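# Stand the drink can upright on the cork coaster

## Task

Set the drink can standing upright at the centre of the round cork coaster. The can has to be supported by that coaster, and the coaster has to lie on the table or on the other coaster, with the gripper bearing the weight of neither. Release the can and pull the hand away at the end. Anything held in position only by the robot at the finish does not count.

## Robot and tools

Robot: a single Doosan M1013 six-joint arm carrying a Robotiq 2F-140 two-finger gripper. There is only one arm, so every row describes that arm alone. Loose objects may occasionally be nudged, and a held part may be briefly pulled. Nothing may end up off the table.

Frame: the scene frame has its origin on the table surface right under the arm's base, +z upward, +x forward, +y to the left when facing along +x. The base may sit slightly tilted. Results report end_effector_position (metres) and end_effector_quat_wxyz in this frame, plus linear (m/s) and angular (rad/s) velocities. The reported hand position is approximate, worse when the arm is stretched out. end_effector_position is the point between the pads when closed; the gripper's +z is the finger direction and the fingers move along its y axis. Closed fingertips extend about 33 mm past that point, open ones about 9 mm, and closing pushes the tips roughly 24 mm further out, so leave clearance over surfaces.

execute_actions(actions, pictures): actions holds at most one item. An empty list only reports the state (and images). A motion item is {"rows": [...], "steps": n} with n from 7 to 15 (default 15); each step lasts 1/30 s, each row covers one step, and the final row repeats if rows run out. A wait item is {"steps": n} with n up to 300, counted from the previous result, and sends nothing new. Set pictures true to get camera images with a motion or wait result; an empty list always brings them. A refused call moves nothing.

Row layout: nine numbers, each in [-1, 1], in this order: arm/djoint_1 (waist), arm/djoint_2 (shoulder), arm/djoint_3 (elbow), arm/djoint_4 (forearm roll), arm/djoint_5 (wrist pitch), arm/djoint_6 (wrist roll), gripper/position, gripper/force_limit, gripper/speed. The first six are joint offsets, not targets: each is measured from the joint angles printed in the most recent result that lists them (for a second call inside one reply, or before any result has shown them, from the pose at the start of that action). They are not cumulative from row to row. Scale: 1.0 equals 1.398 rad for waist and shoulder, 2.097 rad for the elbow, 2.622 rad for the three wrist joints. Sending all zeros is not idle: it pulls the arm back to the reference angles. Stated joint ranges (rad): waist, shoulder, forearm roll, wrist pitch, wrist roll each -6.283 to 6.283; elbow -2.792 to 2.792. A request more than 0.010 rad outward past a range end is refused; true ends may differ by up to 0.010 rad, and an overshoot toward a real end is clipped there with a "joint sent to its limit" note (possibly about an earlier, still-running action).

Gripper numbers are absolute settings, not offsets. position: +1 fully open (140 mm), pads touch near -0.8, -1 closes until blocked. force_limit: about 14 N at -1, 60 N at 0, 107 N at +1 (for parts up to 40 mm wide). speed: about 30 mm/s at -1, 140 at 0, 250 at +1. To grasp, send position -1 and confirm object_status is 2. Codes: 0 moving, 1 blocked while opening, 2 blocked while closing (holding), 3 reached the commanded position or pads met (thin items can still be held). Stopped fingers stay put until the position number changes by 0.01 or more, or the object slips or yields. To squeeze harder while holding, raise force_limit and switch position between -1 and -0.98. position_measured is in counts: 3 fully open, 230 pads touching, nonlinear.

Motion limits: joint target speeds are capped at 2.09 rad/s (waist, shoulder), 3.14 (elbow), 3.93 (wrist joints), with 0.3 s to accelerate; joints are synchronised. Targets never lead the measured angles by more than 0.456 rad (waist, shoulder), 0.683 (elbow), 0.854 (wrist joints), and are scaled back if they would move the gripper more than 70 mm from where it is. "joint command not followed" means the clearance check (mounts count as arm) altered targets; HELD marks steps where your row was partly or wholly not sent.

Timing: each result is captured 7 steps before the action finishes; those steps then play out while the next reply is being written, and the arm keeps heading for the last row's target until it stalls or a step is HELD. Only a new action makes it press further.

Result lines: Joint positions (rad) and Joint velocities (rad/s) in column order; joint torques (offset, scaled, noisy); Flange force (outside force on the gripper including held weight, with error, "no reading" near singular poses or at start); MOTOR HOT warnings; fault lines.

Avoid: contact torque reaching a joint load limit (waist 323, shoulder 323, elbow 152, forearm roll 42.7, wrist pitch 42.7, wrist roll 42.7 N m, held weight included) or any outside force of 144 N; either halts the arm for 10 s, drops the rest of the call, and the arm yields to the contact. Overheating sets the brakes (OVER-TEMPERATURE FAULT). Also avoid dropping, slipping, slamming or shoving things hard; prefer smooth, economical motion.

Cameras: cam_high (672x504) and cam_wrist (672x504), in that order. The wrist camera sits near link wrist_camera_optical (+z forward, +x image right, +y image down), possibly up to about 51 mm and 29 degrees off.

zoom_image(camera, region): camera is "cam_high" or "cam_wrist"; region [x0, y0, x1, y1] in pixels of that camera's latest image, origin top-left, no larger than 504 by 504. Returns an enlarged view.

read_manual(section): returns licence texts only ("licences"); no motion.

finished_scene(scene): pass the current scene's number to end it irreversibly; the result says whether the goal held. Ending a reply without any tool call ends everything. Before calling it, the can must stand alone on the coaster with the gripper open and withdrawn.

Each tool is called as a command line: name --argument value for each argument, lists and objects as JSON in quotes; but a table of rows of numbers goes row by row, as --pt "numbers of a row", without its own name.

## Session

execute_actions --actions '[]'

Scene clock: 0.00 s of 3820.00 s.
end_effector_position=(+0.3515, -0.1309, +0.3327) position_measured=3 object_status=3 end_effector_quat_wxyz=(-0.052, +0.091, +0.993, -0.043) end_effector_velocity=(+0.000, +0.001, +0.000) end_effector_angular_velocity=(-0.000, -0.000, +0.002)
Joint positions: [-0.338 -0.2    2.122 -0.119  1.302  4.589]
Joint velocities: [ 0.002 -0.    -0.    -0.     0.     0.   ]
Joint torques (N m, as the joint torque sensors report them, + toward a larger angle): no reading
Flange force (N, the push that the arm receives, along the gripper's own x y z axes): no reading

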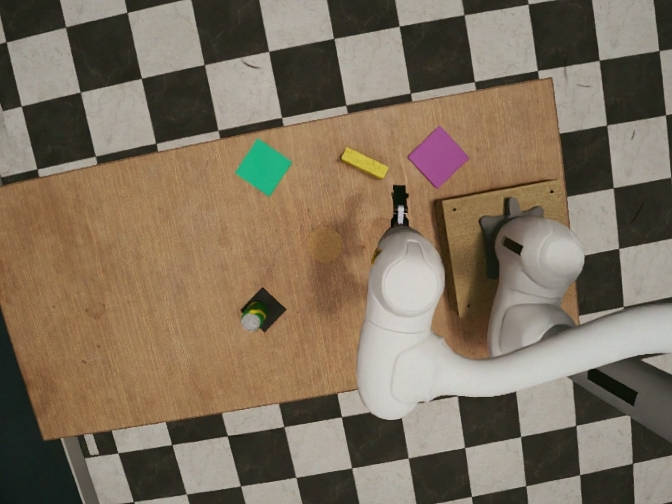

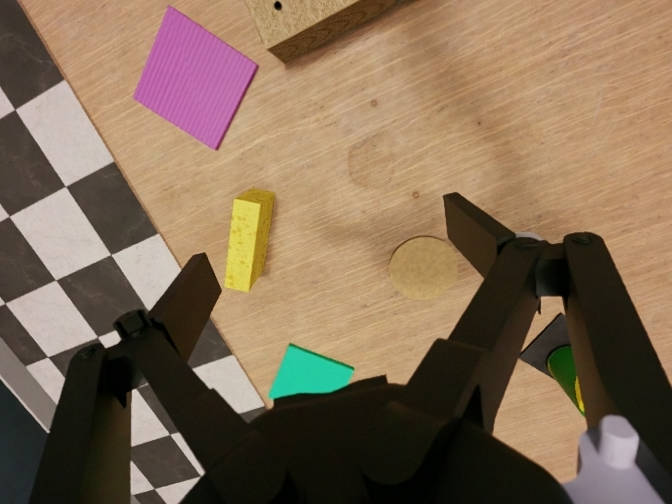

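zoom_image --camera "cam_high" --region '[200, 120, 600, 420]'

zoom_image --camera "cam_high" --region '[220, 220, 380, 340]'

Region (200, 120, 600, 420) of cam_high's 672x504 image, scaled by 1.260, with more detail than that image has; it fills the top 378 rows of this view, and the rest is white.

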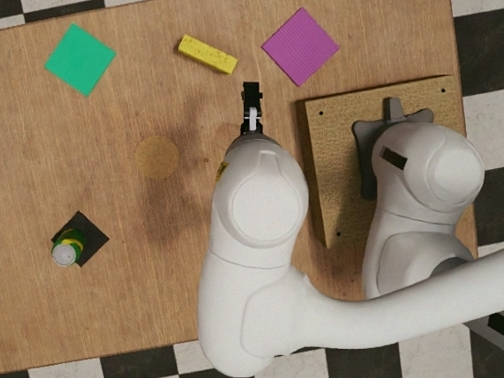

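Region (220, 220, 380, 340) of cam_high's 672x504 image, scaled by 3.150, with more detail than that image has; it fills the top 378 rows of this view, and the rest is white.

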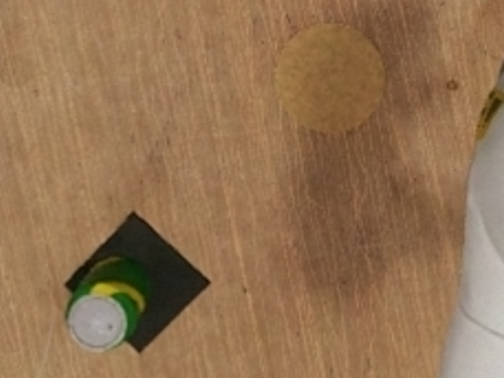

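execute_actions --actions '[{"rows":[[0.278,0.3576,-0.2256,0.0454,-0.0417,0.047,1,0,0]],"steps":15}]'

execute_actions --actions '[{"steps":25}]' --pictures true

Scene clock: 2.40 s of 3820.00 s.
end_effector_position=(+0.4398, -0.1081, +0.3409) position_measured=3 object_status=3 end_effector_quat_wxyz=(-0.035, +0.064, +0.997, -0.035) end_effector_velocity=(+0.424, +0.145, +0.005) end_effector_angular_velocity=(+0.096, -0.124, +0.268)
Joint positions: [-0.245 -0.085  2.008 -0.091  1.276  4.618]
Joint velocities: [ 0.445  0.581 -0.54   0.136 -0.125  0.141]
Joint torques (N m, as the joint torque sensors report them, + toward a larger angle): [  1.64 -29.11 -35.52   4.19   0.27  -0.06]
Flange force (N, the push that the arm receives, along the gripper's own x y z axes): [-5.4 -1.7 -2.8]
Steps of this call (steps 1 to 64: nothing new was sent; steps 65 to 72: the first 8 steps of this action). Readings (joint positions | what the end effector reports):
65: [-0.338 -0.200 2.122 -0.119 1.302 4.589] | position_measured=3 object_status=3
66: [-0.335 -0.196 2.118 -0.119 1.302 4.589] | position_measured=3 object_status=3
68: [-0.310 -0.167 2.088 -0.110 1.295 4.598] | position_measured=3 object_status=3
72: the state above

Scene clock: 3.23 s of 3820.00 s.
end_effector_position=(+0.6998, +0.0648, +0.3020) position_measured=3 object_status=3 end_effector_quat_wxyz=(+0.001, -0.023, +1.000, +0.002) end_effector_velocity=(+0.004, +0.004, -0.002) end_effector_angular_velocity=(+0.003, -0.002, +0.001)
Joint positions: [ 0.05   0.3    1.649 -0.     1.193  4.712]
Joint velocities: [ 0.004  0.007 -0.006  0.003 -0.003  0.003]
Joint torques (N m, as the joint torque sensors report them, + toward a larger angle): [  0.25 -69.31 -36.22   4.11   0.22  -0.33]
Flange force (N, the push that the arm receives, along the gripper's own x y z axes): [-4.1 0.3 -2.7]
Kept back: nothing.
Steps of this call (steps 1 to 7: the last 7 steps of your previous action; steps 8 to 25: the robot went on to your last target). Readings (joint positions | what the end effector reports):
1: [-0.230 -0.065 1.990 -0.086 1.272 4.623] | position_measured=3 object_status=3
2: [-0.215 -0.046 1.972 -0.081 1.268 4.628] | position_measured=3 object_status=3
4: [-0.185 -0.007 1.936 -0.072 1.259 4.637] | position_measured=3 object_status=3
8: [-0.126 0.069 1.864 -0.054 1.243 4.656] | position_measured=3 object_status=3
25: the state above

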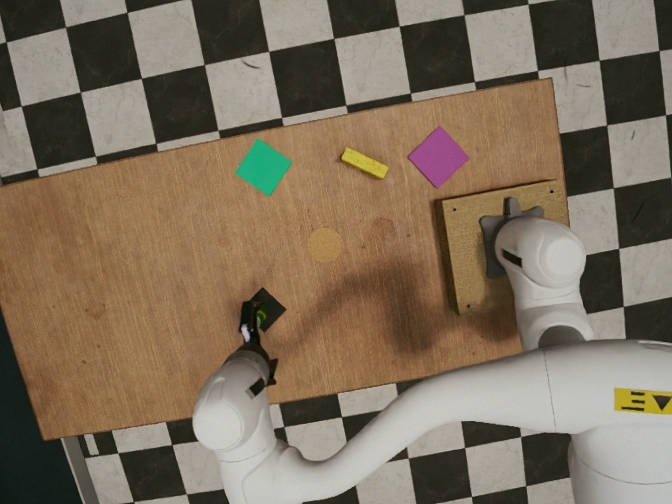

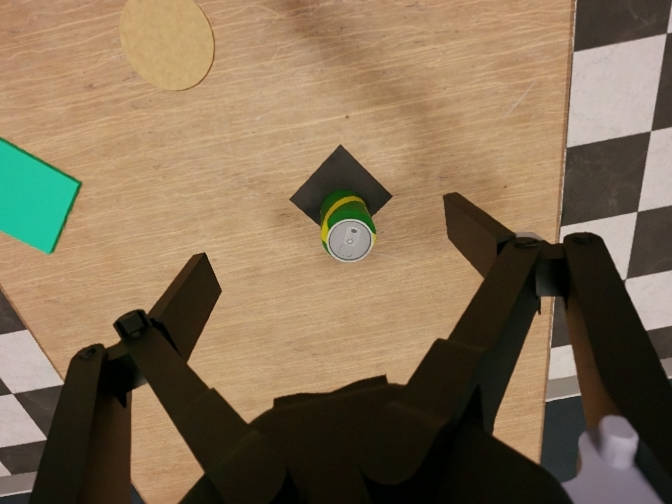

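execute_actions --actions '[{"rows":[[0.0175,0.0982,-0.0193,0,-0.0371,0,1,0,0]],"steps":15}]'

execute_actions --actions '[{"steps":10}]' --pictures true

Scene clock: 4.07 s of 3820.00 s.
end_effector_position=(+0.7470, +0.0828, +0.2349) position_measured=3 object_status=3 end_effector_quat_wxyz=(+0.001, -0.033, +0.999, +0.002) end_effector_velocity=(+0.154, +0.065, -0.250) end_effector_angular_velocity=(-0.001, +0.002, +0.072)
Joint positions: [0.071 0.416 1.615 0.    1.111 4.712]
Joint velocities: [ 0.072  0.412 -0.118 -0.001 -0.291  0.001]
Joint torques (N m, as the joint torque sensors report them, + toward a larger angle): [   1.62 -106.58  -39.93    4.46   -0.14    0.14]
Flange force (N, the push that the arm receives, along the gripper's own x y z axes): [-5.4 -1.3 -2.3]
Steps of this call (steps 1 to 17: the robot went on to your last target; steps 18 to 25: the first 8 steps of this action). Readings (joint positions | what the end effector reports):
18: [0.051 0.300 1.649 -0.000 1.193 4.712] | position_measured=3 object_status=3
19: [0.052 0.304 1.647 0.000 1.190 4.712] | position_measured=3 object_status=3
21: [0.057 0.333 1.639 0.000 1.169 4.712] | position_measured=3 object_status=3
25: the state above

Scene clock: 4.40 s of 3820.00 s.
end_effector_position=(+0.7551, +0.0862, +0.2224) position_measured=3 object_status=3 end_effector_quat_wxyz=(+0.001, -0.035, +0.999, +0.002) end_effector_velocity=(+0.001, -0.001, -0.000) end_effector_angular_velocity=(+0.000, -0.000, -0.001)
Joint positions: [ 0.075  0.437  1.609 -0.     1.096  4.712]
Joint velocities: [-0.001  0.001 -0.001  0.    -0.    -0.   ]
Joint torques (N m, as the joint torque sensors report them, + toward a larger angle): [  1.4  -80.7  -34.87   4.18  -0.11   0.22]
Flange force (N, the push that the arm receives, along the gripper's own x y z axes): [-5.0 -1.8 -2.1]
Kept back: nothing.
Steps of this call (steps 1 to 7: the last 7 steps of your previous action; steps 8 to 10: the robot went on to your last target). Readings (joint positions | what the end effector reports):
1: [0.073 0.427 1.612 -0.000 1.103 4.712] | position_measured=3 object_status=3
2: [0.074 0.433 1.610 -0.000 1.099 4.712] | position_measured=3 object_status=3
4: [0.075 0.436 1.609 -0.000 1.097 4.712] | position_measured=3 object_status=3
8: [0.075 0.437 1.609 -0.000 1.096 4.712] | position_measured=3 object_status=3
10: the state above

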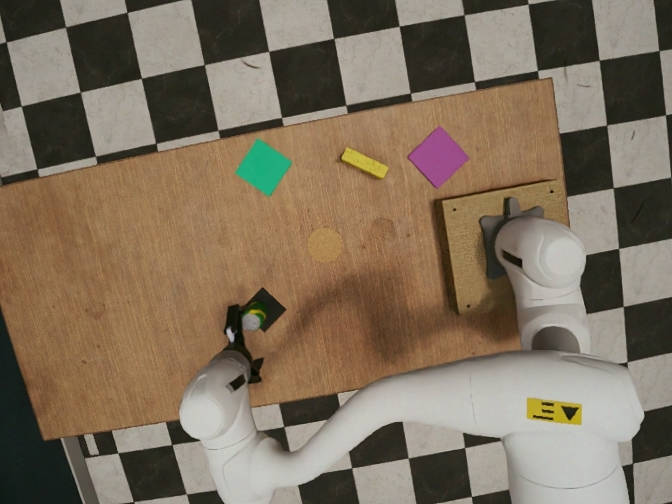

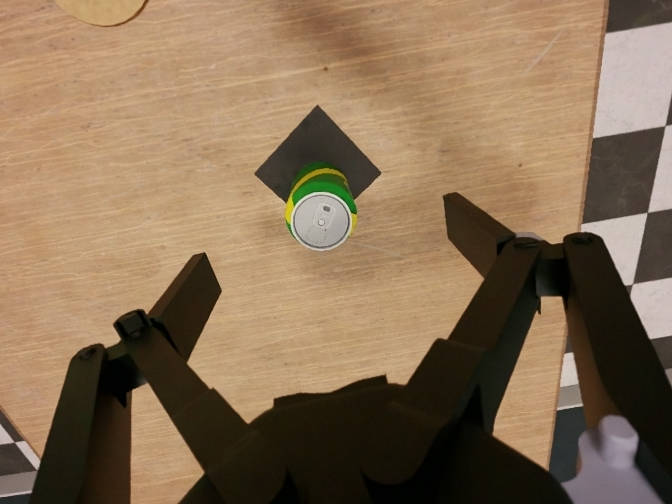

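execute_actions --actions '[{"rows":[[0,0.0461,0.0124,0,-0.0347,0,1,0,0]],"steps":12}]'

execute_actions --actions '[{"steps":9}]' --pictures true

Scene clock: 4.90 s of 3820.00 s.
end_effector_position=(+0.7630, +0.0870, +0.1764) position_measured=3 object_status=3 end_effector_quat_wxyz=(+0.001, -0.035, +0.999, +0.002) end_effector_velocity=(+0.050, +0.004, -0.381) end_effector_angular_velocity=(-0.003, +0.028, -0.000)
Joint positions: [ 0.075  0.484  1.628 -0.     1.03   4.712]
Joint velocities: [-0.001  0.398  0.157 -0.001 -0.527  0.   ]
Joint torques (N m, as the joint torque sensors report them, + toward a larger angle): [   6.41 -136.99  -49.52    5.59   -0.36    0.21]
Flange force (N, the push that the arm receives, along the gripper's own x y z axes): [-13.9 -1.1 4.1]
Steps of this call (steps 1 to 10: the robot went on to your last target; steps 11 to 15: the first 5 steps of this action). Readings (joint positions | what the end effector reports):
11: [0.075 0.437 1.609 -0.000 1.096 4.712] | position_measured=3 object_status=3
12: [0.075 0.440 1.610 -0.000 1.090 4.712] | position_measured=3 object_status=3
14: [0.075 0.468 1.622 -0.000 1.051 4.712] | position_measured=3 object_status=3
15: the state above

Scene clock: 5.20 s of 3820.00 s.
end_effector_position=(+0.7660, +0.0873, +0.1606) position_measured=3 object_status=3 end_effector_quat_wxyz=(+0.002, -0.035, +0.999, +0.002) end_effector_velocity=(-0.000, +0.000, -0.001) end_effector_angular_velocity=(-0.000, +0.001, +0.002)
Joint positions: [ 0.075  0.501  1.635 -0.     1.005  4.712]
Joint velocities: [ 0.     0.001  0.    -0.    -0.001 -0.001]
Joint torques (N m, as the joint torque sensors report them, + toward a larger angle): [  0.9  -86.42 -33.6    3.66   0.04   0.23]
Flange force (N, the push that the arm receives, along the gripper's own x y z axes): [-5.9 -0.8 0.0]
Kept back: nothing.
Steps of this call (steps 1 to 7: the last 7 steps of your previous action; steps 8 to 9: the robot went on to your last target). Readings (joint positions | what the end effector reports):
1: [0.075 0.495 1.632 -0.000 1.016 4.712] | position_measured=3 object_status=3
2: [0.075 0.499 1.634 -0.000 1.009 4.712] | position_measured=3 object_status=3
4: [0.075 0.501 1.634 -0.000 1.006 4.712] | position_measured=3 object_status=3
8: [0.075 0.501 1.634 -0.000 1.005 4.712] | position_measured=3 object_status=3
9: the state above

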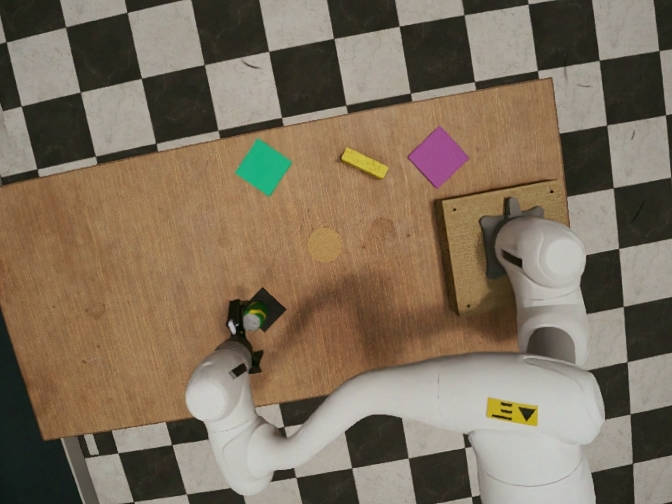

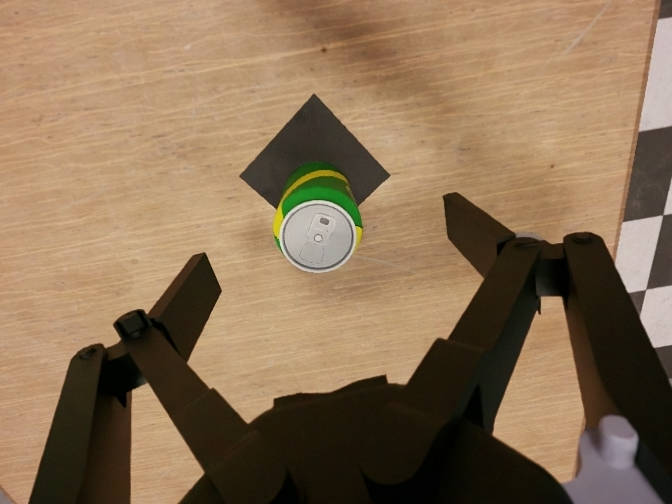

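execute_actions --actions '[{"rows":[[-0.002,0.01,0.003,0,-0.008,0,1,0,0],[-0.004,0.02,0.006,0,-0.016,0,1,0,0],[-0.0065,0.03,0.0095,0,-0.024,0,1,0,0],[-0.0065,0.03,0.0095,0,-0.024,0,1,0,0],[-0.0065,0.04,0.0127,0,-0.032,0,1,0,0],[-0.0065,0.04,0.0127,0,-0.032,0,1,0,0],[-0.0065,0.051,0.0159,0,-0.0398,0,1,0,0]],"steps":12}]'

execute_actions --actions '[{"steps":9}]' --pictures true

Scene clock: 5.97 s of 3820.00 s.
end_effector_position=(+0.7691, +0.0832, +0.1319) position_measured=3 object_status=3 end_effector_quat_wxyz=(+0.002, -0.032, +0.999, +0.002) end_effector_velocity=(+0.013, -0.043, -0.266) end_effector_angular_velocity=(-0.001, +0.023, -0.058)
Joint positions: [0.069 0.53  1.648 0.    0.962 4.712]
Joint velocities: [-0.059  0.265  0.133  0.    -0.376 -0.001]
Joint torques (N m, as the joint torque sensors report them, + toward a larger angle): [  1.65 -99.13 -35.29   3.94   0.38  -0.13]
Flange force (N, the push that the arm receives, along the gripper's own x y z axes): [-8.5 1.2 4.2]
Steps of this call (steps 1 to 18: the robot went on to your last target; steps 19 to 23: the first 5 steps of this action). Readings (joint positions | what the end effector reports):
19: [0.075 0.501 1.635 -0.000 1.005 4.712] | position_measured=3 object_status=3
20: [0.075 0.504 1.636 0.000 1.000 4.712] | position_measured=3 object_status=3
22: [0.071 0.521 1.643 0.000 0.976 4.712] | position_measured=3 object_status=3
23: the state above

Scene clock: 6.27 s of 3820.00 s.
end_effector_position=(+0.7710, +0.0810, +0.0908) position_measured=3 object_status=3 end_effector_quat_wxyz=(+0.002, -0.030, +1.000, +0.002) end_effector_velocity=(+0.000, -0.001, -0.007) end_effector_angular_velocity=(-0.000, -0.000, -0.001)
Joint positions: [ 0.066  0.572  1.668 -0.     0.901  4.712]
Joint velocities: [-0.001  0.007  0.003 -0.    -0.01  -0.   ]
Joint torques (N m, as the joint torque sensors report them, + toward a larger angle): [  1.37 -91.92 -31.76   3.37   0.16   0.03]
Flange force (N, the push that the arm receives, along the gripper's own x y z axes): [-5.8 -1.3 1.8]
Kept back: nothing.
Steps of this call (steps 1 to 7: the last 7 steps of your previous action; steps 8 to 9: the robot went on to your last target). Readings (joint positions | what the end effector reports):
1: [0.068 0.539 1.652 0.000 0.949 4.712] | position_measured=3 object_status=3
2: [0.067 0.547 1.656 -0.000 0.937 4.712] | position_measured=3 object_status=3
4: [0.066 0.562 1.663 -0.000 0.915 4.712] | position_measured=3 object_status=3
8: [0.066 0.572 1.667 -0.000 0.902 4.712] | position_measured=3 object_status=3
9: the state above

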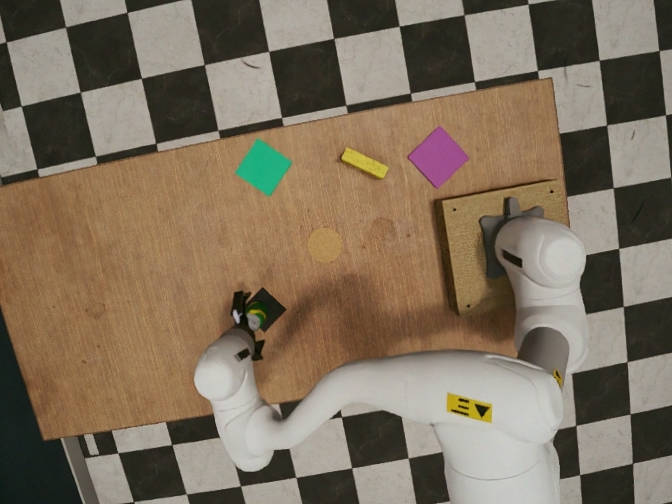

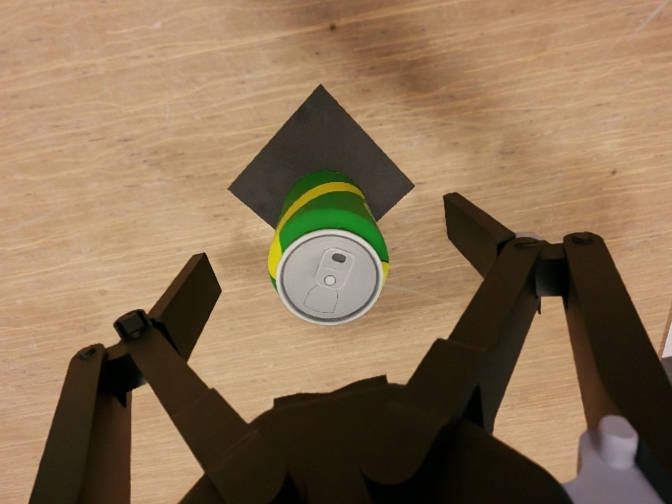

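execute_actions --actions '[{"rows":[[-0.001,0,0,0,0,0,-1,0,0]],"steps":15}]'

execute_actions --actions '[{"steps":15}]' --pictures true

zoom_image --camera "cam_high" --region '[200, 220, 380, 370]'

Scene clock: 6.80 s of 3820.00 s.
end_effector_position=(+0.7710, +0.0799, +0.0906) position_measured=52 object_status=0 end_effector_quat_wxyz=(+0.002, -0.030, +1.000, +0.002) end_effector_velocity=(-0.002, -0.000, +0.000) end_effector_angular_velocity=(-0.000, +0.005, -0.000)
Joint positions: [ 0.065  0.572  1.668 -0.     0.901  4.712]
Joint velocities: [-0.    -0.     0.     0.     0.005  0.   ]
Joint torques (N m, as the joint torque sensors report them, + toward a larger angle): [  0.54 -89.06 -30.23   3.7    0.14   0.18]
Flange force (N, the push that the arm receives, along the gripper's own x y z axes): [-6.1 0.2 -0.4]
Steps of this call (steps 1 to 8: the robot went on to your last target; steps 9 to 16: the first 8 steps of this action). Readings (joint positions | what the end effector reports):
9: [0.066 0.572 1.668 -0.000 0.901 4.712] | position_measured=3 object_status=0
10: [0.065 0.572 1.668 -0.000 0.901 4.712] | position_measured=6 object_status=0
12: [0.065 0.572 1.668 -0.000 0.901 4.712] | position_measured=21 object_status=0
16: the state above

Scene clock: 7.30 s of 3820.00 s.
end_effector_position=(+0.7712, +0.0799, +0.0909) position_measured=139 object_status=0 end_effector_quat_wxyz=(+0.002, -0.030, +1.000, +0.002) end_effector_velocity=(-0.000, +0.000, +0.000) end_effector_angular_velocity=(+0.000, +0.000, +0.001)
Joint positions: [ 0.065  0.572  1.668 -0.     0.901  4.712]
Joint velocities: [ 0.001 -0.    -0.     0.     0.001 -0.   ]
Joint torques (N m, as the joint torque sensors report them, + toward a larger angle): [  1.78 -83.91 -28.43   4.07  -0.85  -0.16]
Flange force (N, the push that the arm receives, along the gripper's own x y z axes): [-4.5 -1.2 -8.0]
Kept back: nothing.
Steps of this call (steps 1 to 7: the last 7 steps of your previous action; steps 8 to 15: the robot went on to your last target). Readings (joint positions | what the end effector reports):
1: [0.065 0.572 1.668 -0.000 0.901 4.712] | position_measured=59 object_status=0
2: [0.065 0.572 1.668 -0.000 0.901 4.712] | position_measured=67 object_status=0
4: [0.065 0.572 1.668 -0.000 0.901 4.712] | position_measured=82 object_status=0
8: [0.065 0.572 1.668 -0.000 0.901 4.712] | position_measured=112 object_status=0
15: the state above
The arm was judged still, so your last target was given up. Only a new action makes it travel on or press farther. Fingers that are still opening or closing keep moving.

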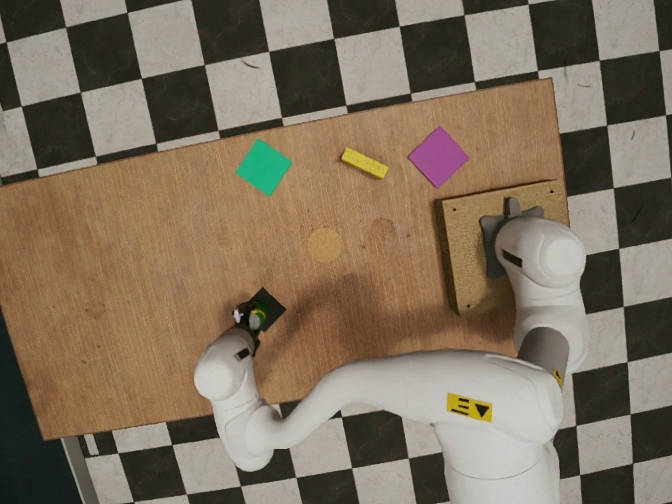

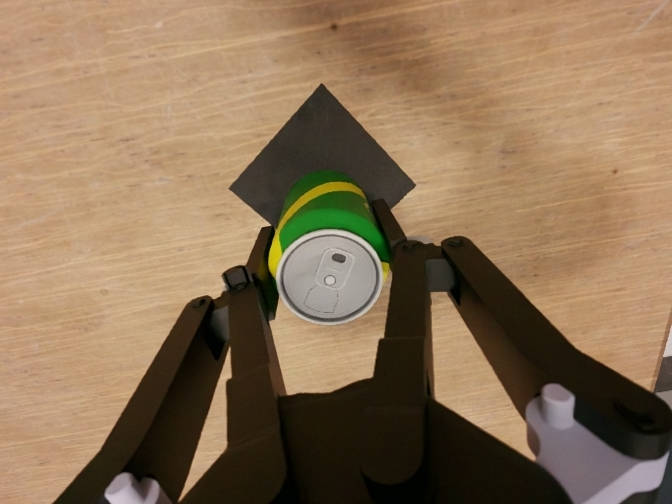

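Region (200, 220, 380, 370) of cam_high's 672x504 image, scaled by 2.800, with more detail than that image has.

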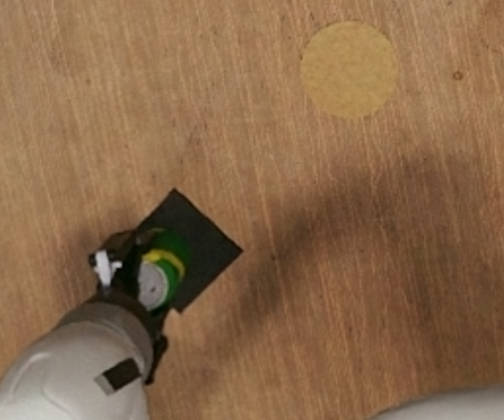

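execute_actions --actions '[{"rows":[[0,-0.003,-0.0012,0,0.0026,0,-1,0,0],[0,-0.007,-0.0027,0,0.006,0,-1,0,0],[0,-0.012,-0.0046,0,0.0102,0,-1,0,0],[0,-0.017,-0.0065,0,0.0145,0,-1,0,0],[0,-0.022,-0.0085,0,0.0187,0,-1,0,0],[0,-0.0273,-0.0105,0,0.0232,0,-1,0,0]],"steps":12}]'

Scene clock: 7.90 s of 3820.00 s.
end_effector_position=(+0.7711, +0.0798, +0.1047) position_measured=139 object_status=2 end_effector_quat_wxyz=(+0.001, -0.030, +1.000, +0.002) end_effector_velocity=(+0.002, +0.000, +0.175) end_effector_angular_velocity=(+0.000, -0.003, -0.000)
Joint positions: [ 0.065  0.558  1.66  -0.     0.923  4.712]
Joint velocities: [ 0.001 -0.17  -0.098  0.     0.265  0.001]
Joint torques (N m, as the joint torque sensors report them, + toward a larger angle): [  2.12 -96.3  -34.48   3.68   0.07  -0.08]
Flange force (N, the push that the arm receives, along the gripper's own x y z axes): [-3.6 -1.2 0.2]
Steps of this call (steps 1 to 13: nothing new was sent; steps 14 to 18: the first 5 steps of this action). Readings (joint positions | what the end effector reports):
14: [0.065 0.572 1.668 -0.000 0.901 4.712] | position_measured=139 object_status=2
15: [0.065 0.571 1.667 -0.000 0.903 4.712] | position_measured=139 object_status=2
17: [0.065 0.564 1.663 -0.000 0.915 4.712] | position_measured=139 object_status=2
18: the state above

execute_actions --actions '[{"rows":[[-0.189,-0.2369,0.2176,0,-0.0475,0,-1,0,0]],"steps":15}]'

execute_actions --actions '[{"steps":20}]' --pictures true

Scene clock: 8.40 s of 3820.00 s.
end_effector_position=(+0.7013, +0.0139, +0.1348) position_measured=139 object_status=2 end_effector_quat_wxyz=(+0.002, +0.014, +1.000, +0.002) end_effector_velocity=(-0.364, -0.288, +0.009) end_effector_angular_velocity=(+0.001, +0.010, -0.424)
Joint positions: [-0.023  0.432  1.802 -0.     0.907  4.712]
Joint velocities: [-0.426 -0.491  0.756  0.    -0.257 -0.001]
Joint torques (N m, as the joint torque sensors report them, + toward a larger angle): [  2.19 -79.15 -32.02   3.22   0.06  -0.07]
Flange force (N, the push that the arm receives, along the gripper's own x y z axes): [-1.5 -0.5 2.3]
Steps of this call (steps 1 to 7: the last 7 steps of your previous action; steps 8 to 15: the first 8 steps of this action). Readings (joint positions | what the end effector reports):
8: [0.064 0.534 1.646 -0.000 0.962 4.712] | position_measured=139 object_status=2
9: [0.062 0.530 1.651 -0.000 0.959 4.712] | position_measured=139 object_status=2
11: [0.037 0.502 1.694 -0.000 0.943 4.712] | position_measured=139 object_status=2
15: the state above

Scene clock: 9.07 s of 3820.00 s.
end_effector_position=(+0.5355, -0.0765, +0.1286) position_measured=139 object_status=2 end_effector_quat_wxyz=(+0.001, +0.102, +0.995, +0.003) end_effector_velocity=(-0.002, -0.000, -0.000) end_effector_angular_velocity=(+0.000, +0.002, -0.002)
Joint positions: [-0.2    0.227  2.116 -0.     0.799  4.712]
Joint velocities: [-0.001 -0.001  0.003 -0.     0.001  0.001]
Joint torques (N m, as the joint torque sensors report them, + toward a larger angle): [  1.74 -55.63 -29.5    3.15  -0.02  -0.19]
Flange force (N, the push that the arm receives, along the gripper's own x y z axes): [-4.3 -2.0 3.2]
Kept back: nothing.
Steps of this call (steps 1 to 7: the last 7 steps of your previous action; steps 8 to 20: the robot went on to your last target). Readings (joint positions | what the end effector reports):
1: [-0.038 0.415 1.827 -0.000 0.898 4.712] | position_measured=139 object_status=2
2: [-0.052 0.398 1.853 -0.000 0.889 4.712] | position_measured=139 object_status=2
4: [-0.081 0.365 1.905 -0.000 0.871 4.712] | position_measured=139 object_status=2
8: [-0.139 0.297 2.009 -0.000 0.836 4.712] | position_measured=139 object_status=2
20: the state above

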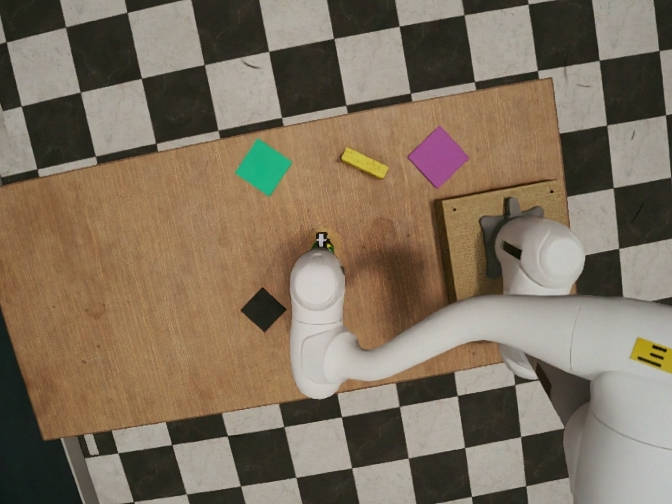

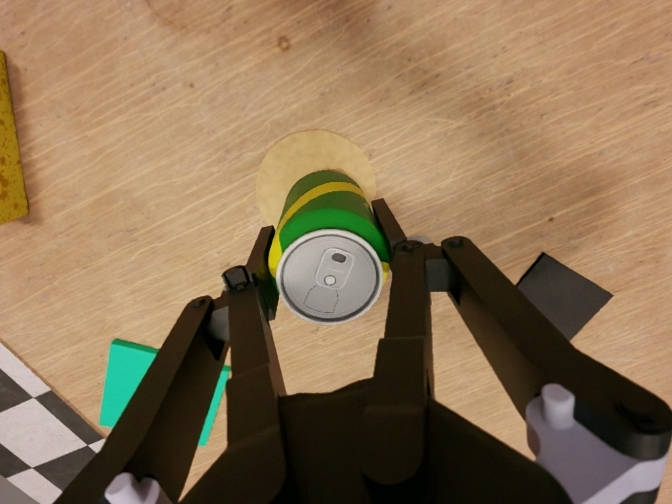

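execute_actions --actions '[{"rows":[[-0.001,0.005,0.0036,0,-0.0057,0,-1,0,0],[-0.002,0.0106,0.0072,0,-0.0114,0,-1,0,0],[-0.002,0.0106,0.0072,0,-0.0114,0,-1,0,0],[-0.003,0.016,0.0108,0,-0.0171,0,-1,0,0],[-0.003,0.016,0.0108,0,-0.0171,0,-1,0,0],[-0.003,0.0212,0.0144,0,-0.0229,0,-1,0,0]],"steps":10}]'

execute_actions --actions '[{"steps":10}]' --pictures true

zoom_image --camera "cam_wrist" --region '[220, 110, 430, 300]'

Scene clock: 9.57 s of 3820.00 s.
end_effector_position=(+0.5344, -0.0770, +0.1230) position_measured=139 object_status=2 end_effector_quat_wxyz=(+0.001, +0.103, +0.995, +0.002) end_effector_velocity=(-0.031, -0.007, -0.128) end_effector_angular_velocity=(+0.002, +0.011, -0.025)
Joint positions: [-0.201  0.233  2.122 -0.     0.786  4.712]
Joint velocities: [-0.025  0.136  0.137 -0.    -0.262  0.   ]
Joint torques (N m, as the joint torque sensors report them, + toward a larger angle): [  0.65 -44.47 -25.12   2.75   0.25   0.02]
Flange force (N, the push that the arm receives, along the gripper's own x y z axes): [-1.8 -4.1 3.1]
Steps of this call (steps 1 to 12: the robot went on to your last target; steps 13 to 15: the first 3 steps of this action). Readings (joint positions | what the end effector reports):
13: [-0.200 0.227 2.116 -0.000 0.798 4.712] | position_measured=139 object_status=2
14: [-0.200 0.229 2.118 -0.000 0.794 4.712] | position_measured=139 object_status=2
15: the state above

Scene clock: 9.90 s of 3820.00 s.
end_effector_position=(+0.5293, -0.0774, +0.1012) position_measured=139 object_status=2 end_effector_quat_wxyz=(+0.001, +0.104, +0.995, +0.002) end_effector_velocity=(+0.000, +0.000, -0.003) end_effector_angular_velocity=(-0.000, -0.001, +0.001)
Joint positions: [-0.204  0.257  2.146 -0.     0.739  4.712]
Joint velocities: [ 0.001  0.003  0.002  0.    -0.007 -0.001]
Joint torques (N m, as the joint torque sensors report them, + toward a larger angle): [  0.77 -55.27 -29.11   2.91   0.18   0.1 ]
Flange force (N, the push that the arm receives, along the gripper's own x y z axes): [0.7 -1.0 1.6]
Kept back: nothing.
Steps of this call (steps 1 to 7: the last 7 steps of your previous action; steps 8 to 10: the robot went on to your last target). Readings (joint positions | what the end effector reports):
1: [-0.202 0.237 2.127 -0.000 0.778 4.712] | position_measured=139 object_status=2
2: [-0.202 0.241 2.131 -0.000 0.770 4.712] | position_measured=139 object_status=2
4: [-0.203 0.249 2.138 -0.000 0.755 4.712] | position_measured=139 object_status=2
8: [-0.204 0.256 2.146 -0.000 0.740 4.712] | position_measured=139 object_status=2
10: the state above

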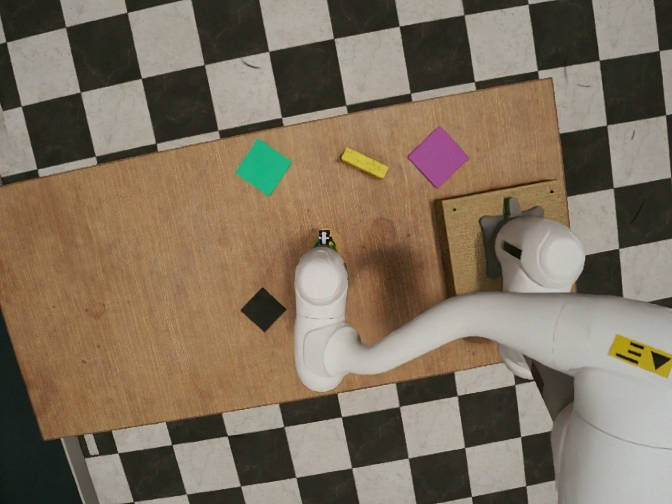

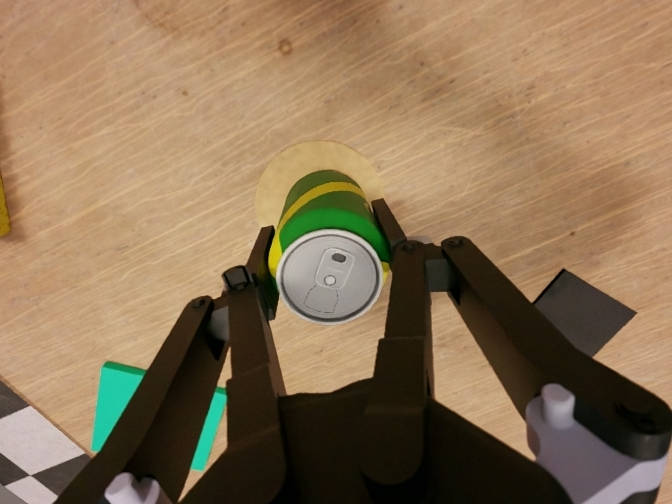

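Region (220, 110, 430, 300) of cam_wrist's 672x504 image, scaled by 2.400, with more detail than that image has; it fills the top 456 rows of this view, and the rest is white.

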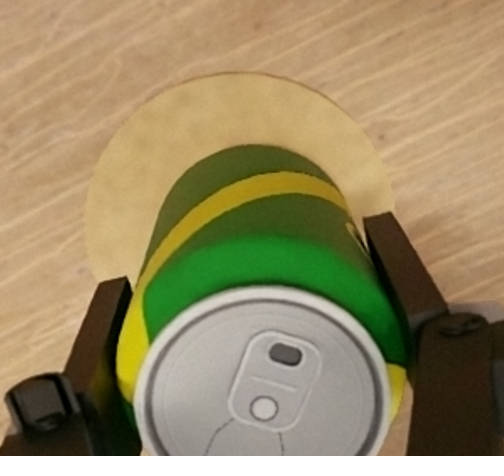

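execute_actions --actions '[{"rows":[[-0.001,0.0016,0.0006,0,-0.0013,0,-1,0,0],[-0.002,0.0031,0.0013,0,-0.0027,0,-1,0,0],[-0.003,0.0046,0.0019,0,-0.004,0,-1,0,0],[-0.003,0.0062,0.0026,0,-0.0054,0,-1,0,0],[-0.003,0.007,0.0029,0,-0.006,0,-1,0,0],[-0.003,0.0078,0.0032,0,-0.0067,0,-1,0,0],[-0.003,0.0086,0.0036,0,-0.0074,0,-1,0,0],[-0.003,0.0093,0.0039,0,-0.008,0,-1,0,0]],"steps":10}]'

execute_actions --actions '[{"steps":12}]' --pictures true

Scene clock: 10.33 s of 3820.00 s.
end_effector_position=(+0.5291, -0.0781, +0.0995) position_measured=139 object_status=2 end_effector_quat_wxyz=(+0.001, +0.105, +0.994, +0.002) end_effector_velocity=(-0.006, -0.015, -0.034) end_effector_angular_velocity=(+0.001, +0.001, -0.030)
Joint positions: [-0.205  0.259  2.147 -0.     0.735  4.712]
Joint velocities: [-0.03   0.044  0.029  0.001 -0.072 -0.   ]
Joint torques (N m, as the joint torque sensors report them, + toward a larger angle): [  0.75 -52.3  -26.82   2.85  -0.31   0.04]
Flange force (N, the push that the arm receives, along the gripper's own x y z axes): [-1.7 -3.2 0.8]
Steps of this call (steps 1 to 10: the robot went on to your last target; steps 11 to 13: the first 3 steps of this action). Readings (joint positions | what the end effector reports):
11: [-0.204 0.257 2.146 -0.000 0.738 4.712] | position_measured=139 object_status=2
12: [-0.204 0.258 2.147 -0.000 0.737 4.712] | position_measured=139 object_status=2
13: the state above

Scene clock: 10.73 s of 3820.00 s.
end_effector_position=(+0.5280, -0.0793, +0.0913) position_measured=139 object_status=2 end_effector_quat_wxyz=(+0.001, +0.106, +0.994, +0.003) end_effector_velocity=(-0.001, -0.000, -0.001) end_effector_angular_velocity=(-0.000, -0.000, -0.001)
Joint positions: [-0.208  0.27   2.154 -0.     0.718  4.712]
Joint velocities: [-0.001  0.001  0.002 -0.    -0.003  0.   ]
Joint torques (N m, as the joint torque sensors report them, + toward a larger angle): [  0.08 -46.96 -23.67   2.91  -1.11  -0.01]
Flange force (N, the push that the arm receives, along the gripper's own x y z axes): [2.8 0.2 -16.1]
Kept back: nothing.
Steps of this call (steps 1 to 7: the last 7 steps of your previous action; steps 8 to 12: the robot went on to your last target). Readings (joint positions | what the end effector reports):
1: [-0.206 0.261 2.148 -0.000 0.733 4.712] | position_measured=139 object_status=2
2: [-0.207 0.262 2.150 -0.000 0.730 4.712] | position_measured=139 object_status=2
4: [-0.208 0.266 2.152 -0.000 0.724 4.712] | position_measured=139 object_status=2
8: [-0.208 0.269 2.154 -0.000 0.719 4.712] | position_measured=139 object_status=2
12: the state above

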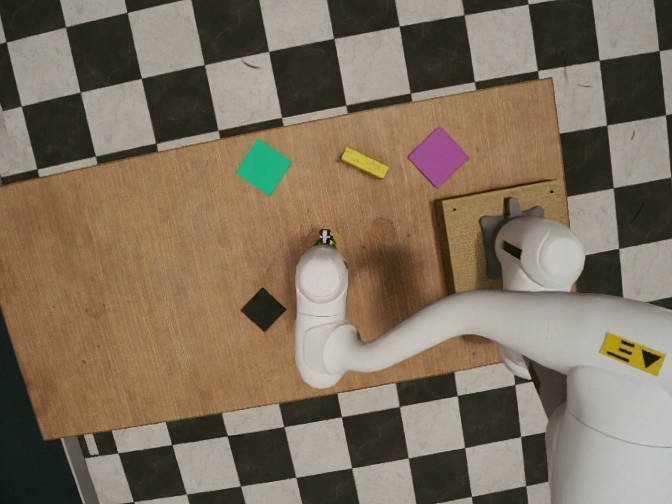

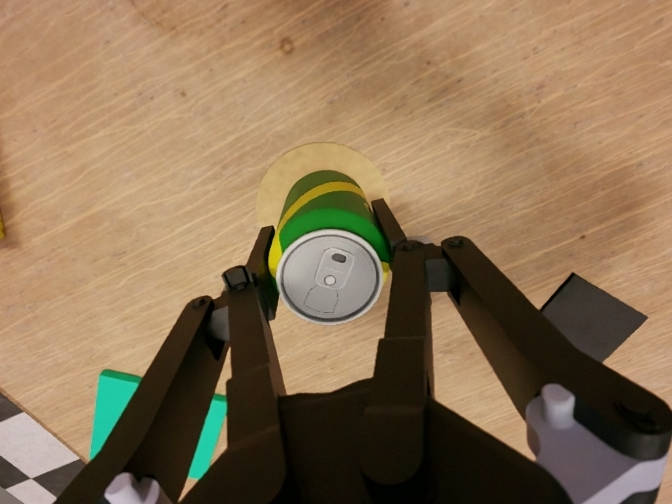

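execute_actions --actions '[{"rows":[[0,0,0,0,0,0,1,0,0.5],[0,0,0,0,0,0,1,0,0.5],[0,0,0,0,0,0,1,0,0.5],[0,0,0,0,0,0,1,0,0.5],[0,0,0,0,0,0,1,0,0.5],[0,0,0,0,0,0,1,0,0.5],[0,0,0,0,0,0,1,0,0.5],[0,0,0,0,0,0,1,0,0.5],[0,-0.166,-0.094,0,0.164,0,1,0,0.5]],"steps":15}]'

execute_actions --actions '[{"steps":22}]' --pictures true

Scene clock: 11.43 s of 3820.00 s.
end_effector_position=(+0.5278, -0.0793, +0.0911) position_measured=71 object_status=0 end_effector_quat_wxyz=(+0.001, +0.106, +0.994, +0.003) end_effector_velocity=(-0.000, -0.001, +0.000) end_effector_angular_velocity=(-0.001, -0.000, -0.001)
Joint positions: [-0.208  0.27   2.154 -0.     0.718  4.712]
Joint velocities: [-0.001 -0.001  0.    -0.001  0.     0.   ]
Joint torques (N m, as the joint torque sensors report them, + toward a larger angle): [ -0.68 -56.11 -26.04   3.    -0.27  -0.01]
Flange force (N, the push that the arm receives, along the gripper's own x y z axes): [-4.2 1.7 0.4]
Steps of this call (steps 1 to 13: the robot went on to your last target; steps 14 to 21: the first 8 steps of this action). Readings (joint positions | what the end effector reports):
14: [-0.208 0.270 2.154 -0.000 0.718 4.712] | position_measured=139 object_status=0
15: [-0.208 0.270 2.154 -0.000 0.718 4.712] | position_measured=139 object_status=0
17: [-0.208 0.270 2.154 -0.000 0.718 4.712] | position_measured=115 object_status=0
21: the state above

Scene clock: 12.17 s of 3820.00 s.
end_effector_position=(+0.5272, -0.0804, +0.3042) position_measured=3 object_status=3 end_effector_quat_wxyz=(+0.000, +0.107, +0.994, +0.003) end_effector_velocity=(+0.000, -0.001, +0.003) end_effector_angular_velocity=(-0.001, -0.003, +0.000)
Joint positions: [-0.208  0.038  1.957 -0.     1.148  4.712]
Joint velocities: [-0.001 -0.003 -0.002 -0.     0.002 -0.001]
Joint torques (N m, as the joint torque sensors report them, + toward a larger angle): [ -0.19 -43.04 -36.08   3.98   0.09   0.13]
Flange force (N, the push that the arm receives, along the gripper's own x y z axes): [-5.6 0.4 -0.7]
Kept back: nothing.
Steps of this call (steps 1 to 7: the last 7 steps of your previous action; steps 8 to 22: the robot went on to your last target). Readings (joint positions | what the end effector reports):
1: [-0.208 0.270 2.154 -0.000 0.718 4.712] | position_measured=61 object_status=0
2: [-0.208 0.266 2.152 -0.000 0.725 4.712] | position_measured=50 object_status=0
4: [-0.208 0.237 2.127 -0.000 0.780 4.712] | position_measured=29 object_status=0
8: [-0.208 0.163 2.064 -0.000 0.914 4.712] | position_measured=3 object_status=0
22: the state above

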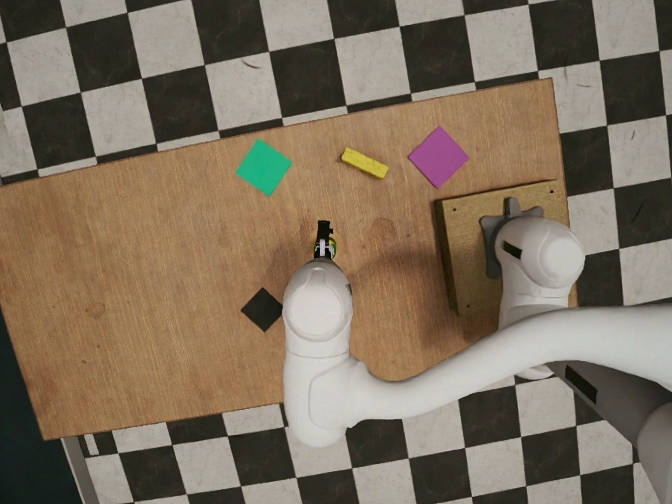

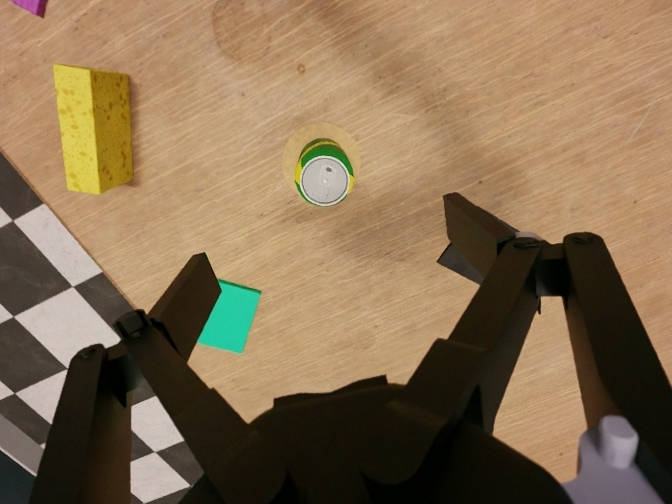

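Looks centred.

finished_scene --scene 1

The scene is finished: the task was done.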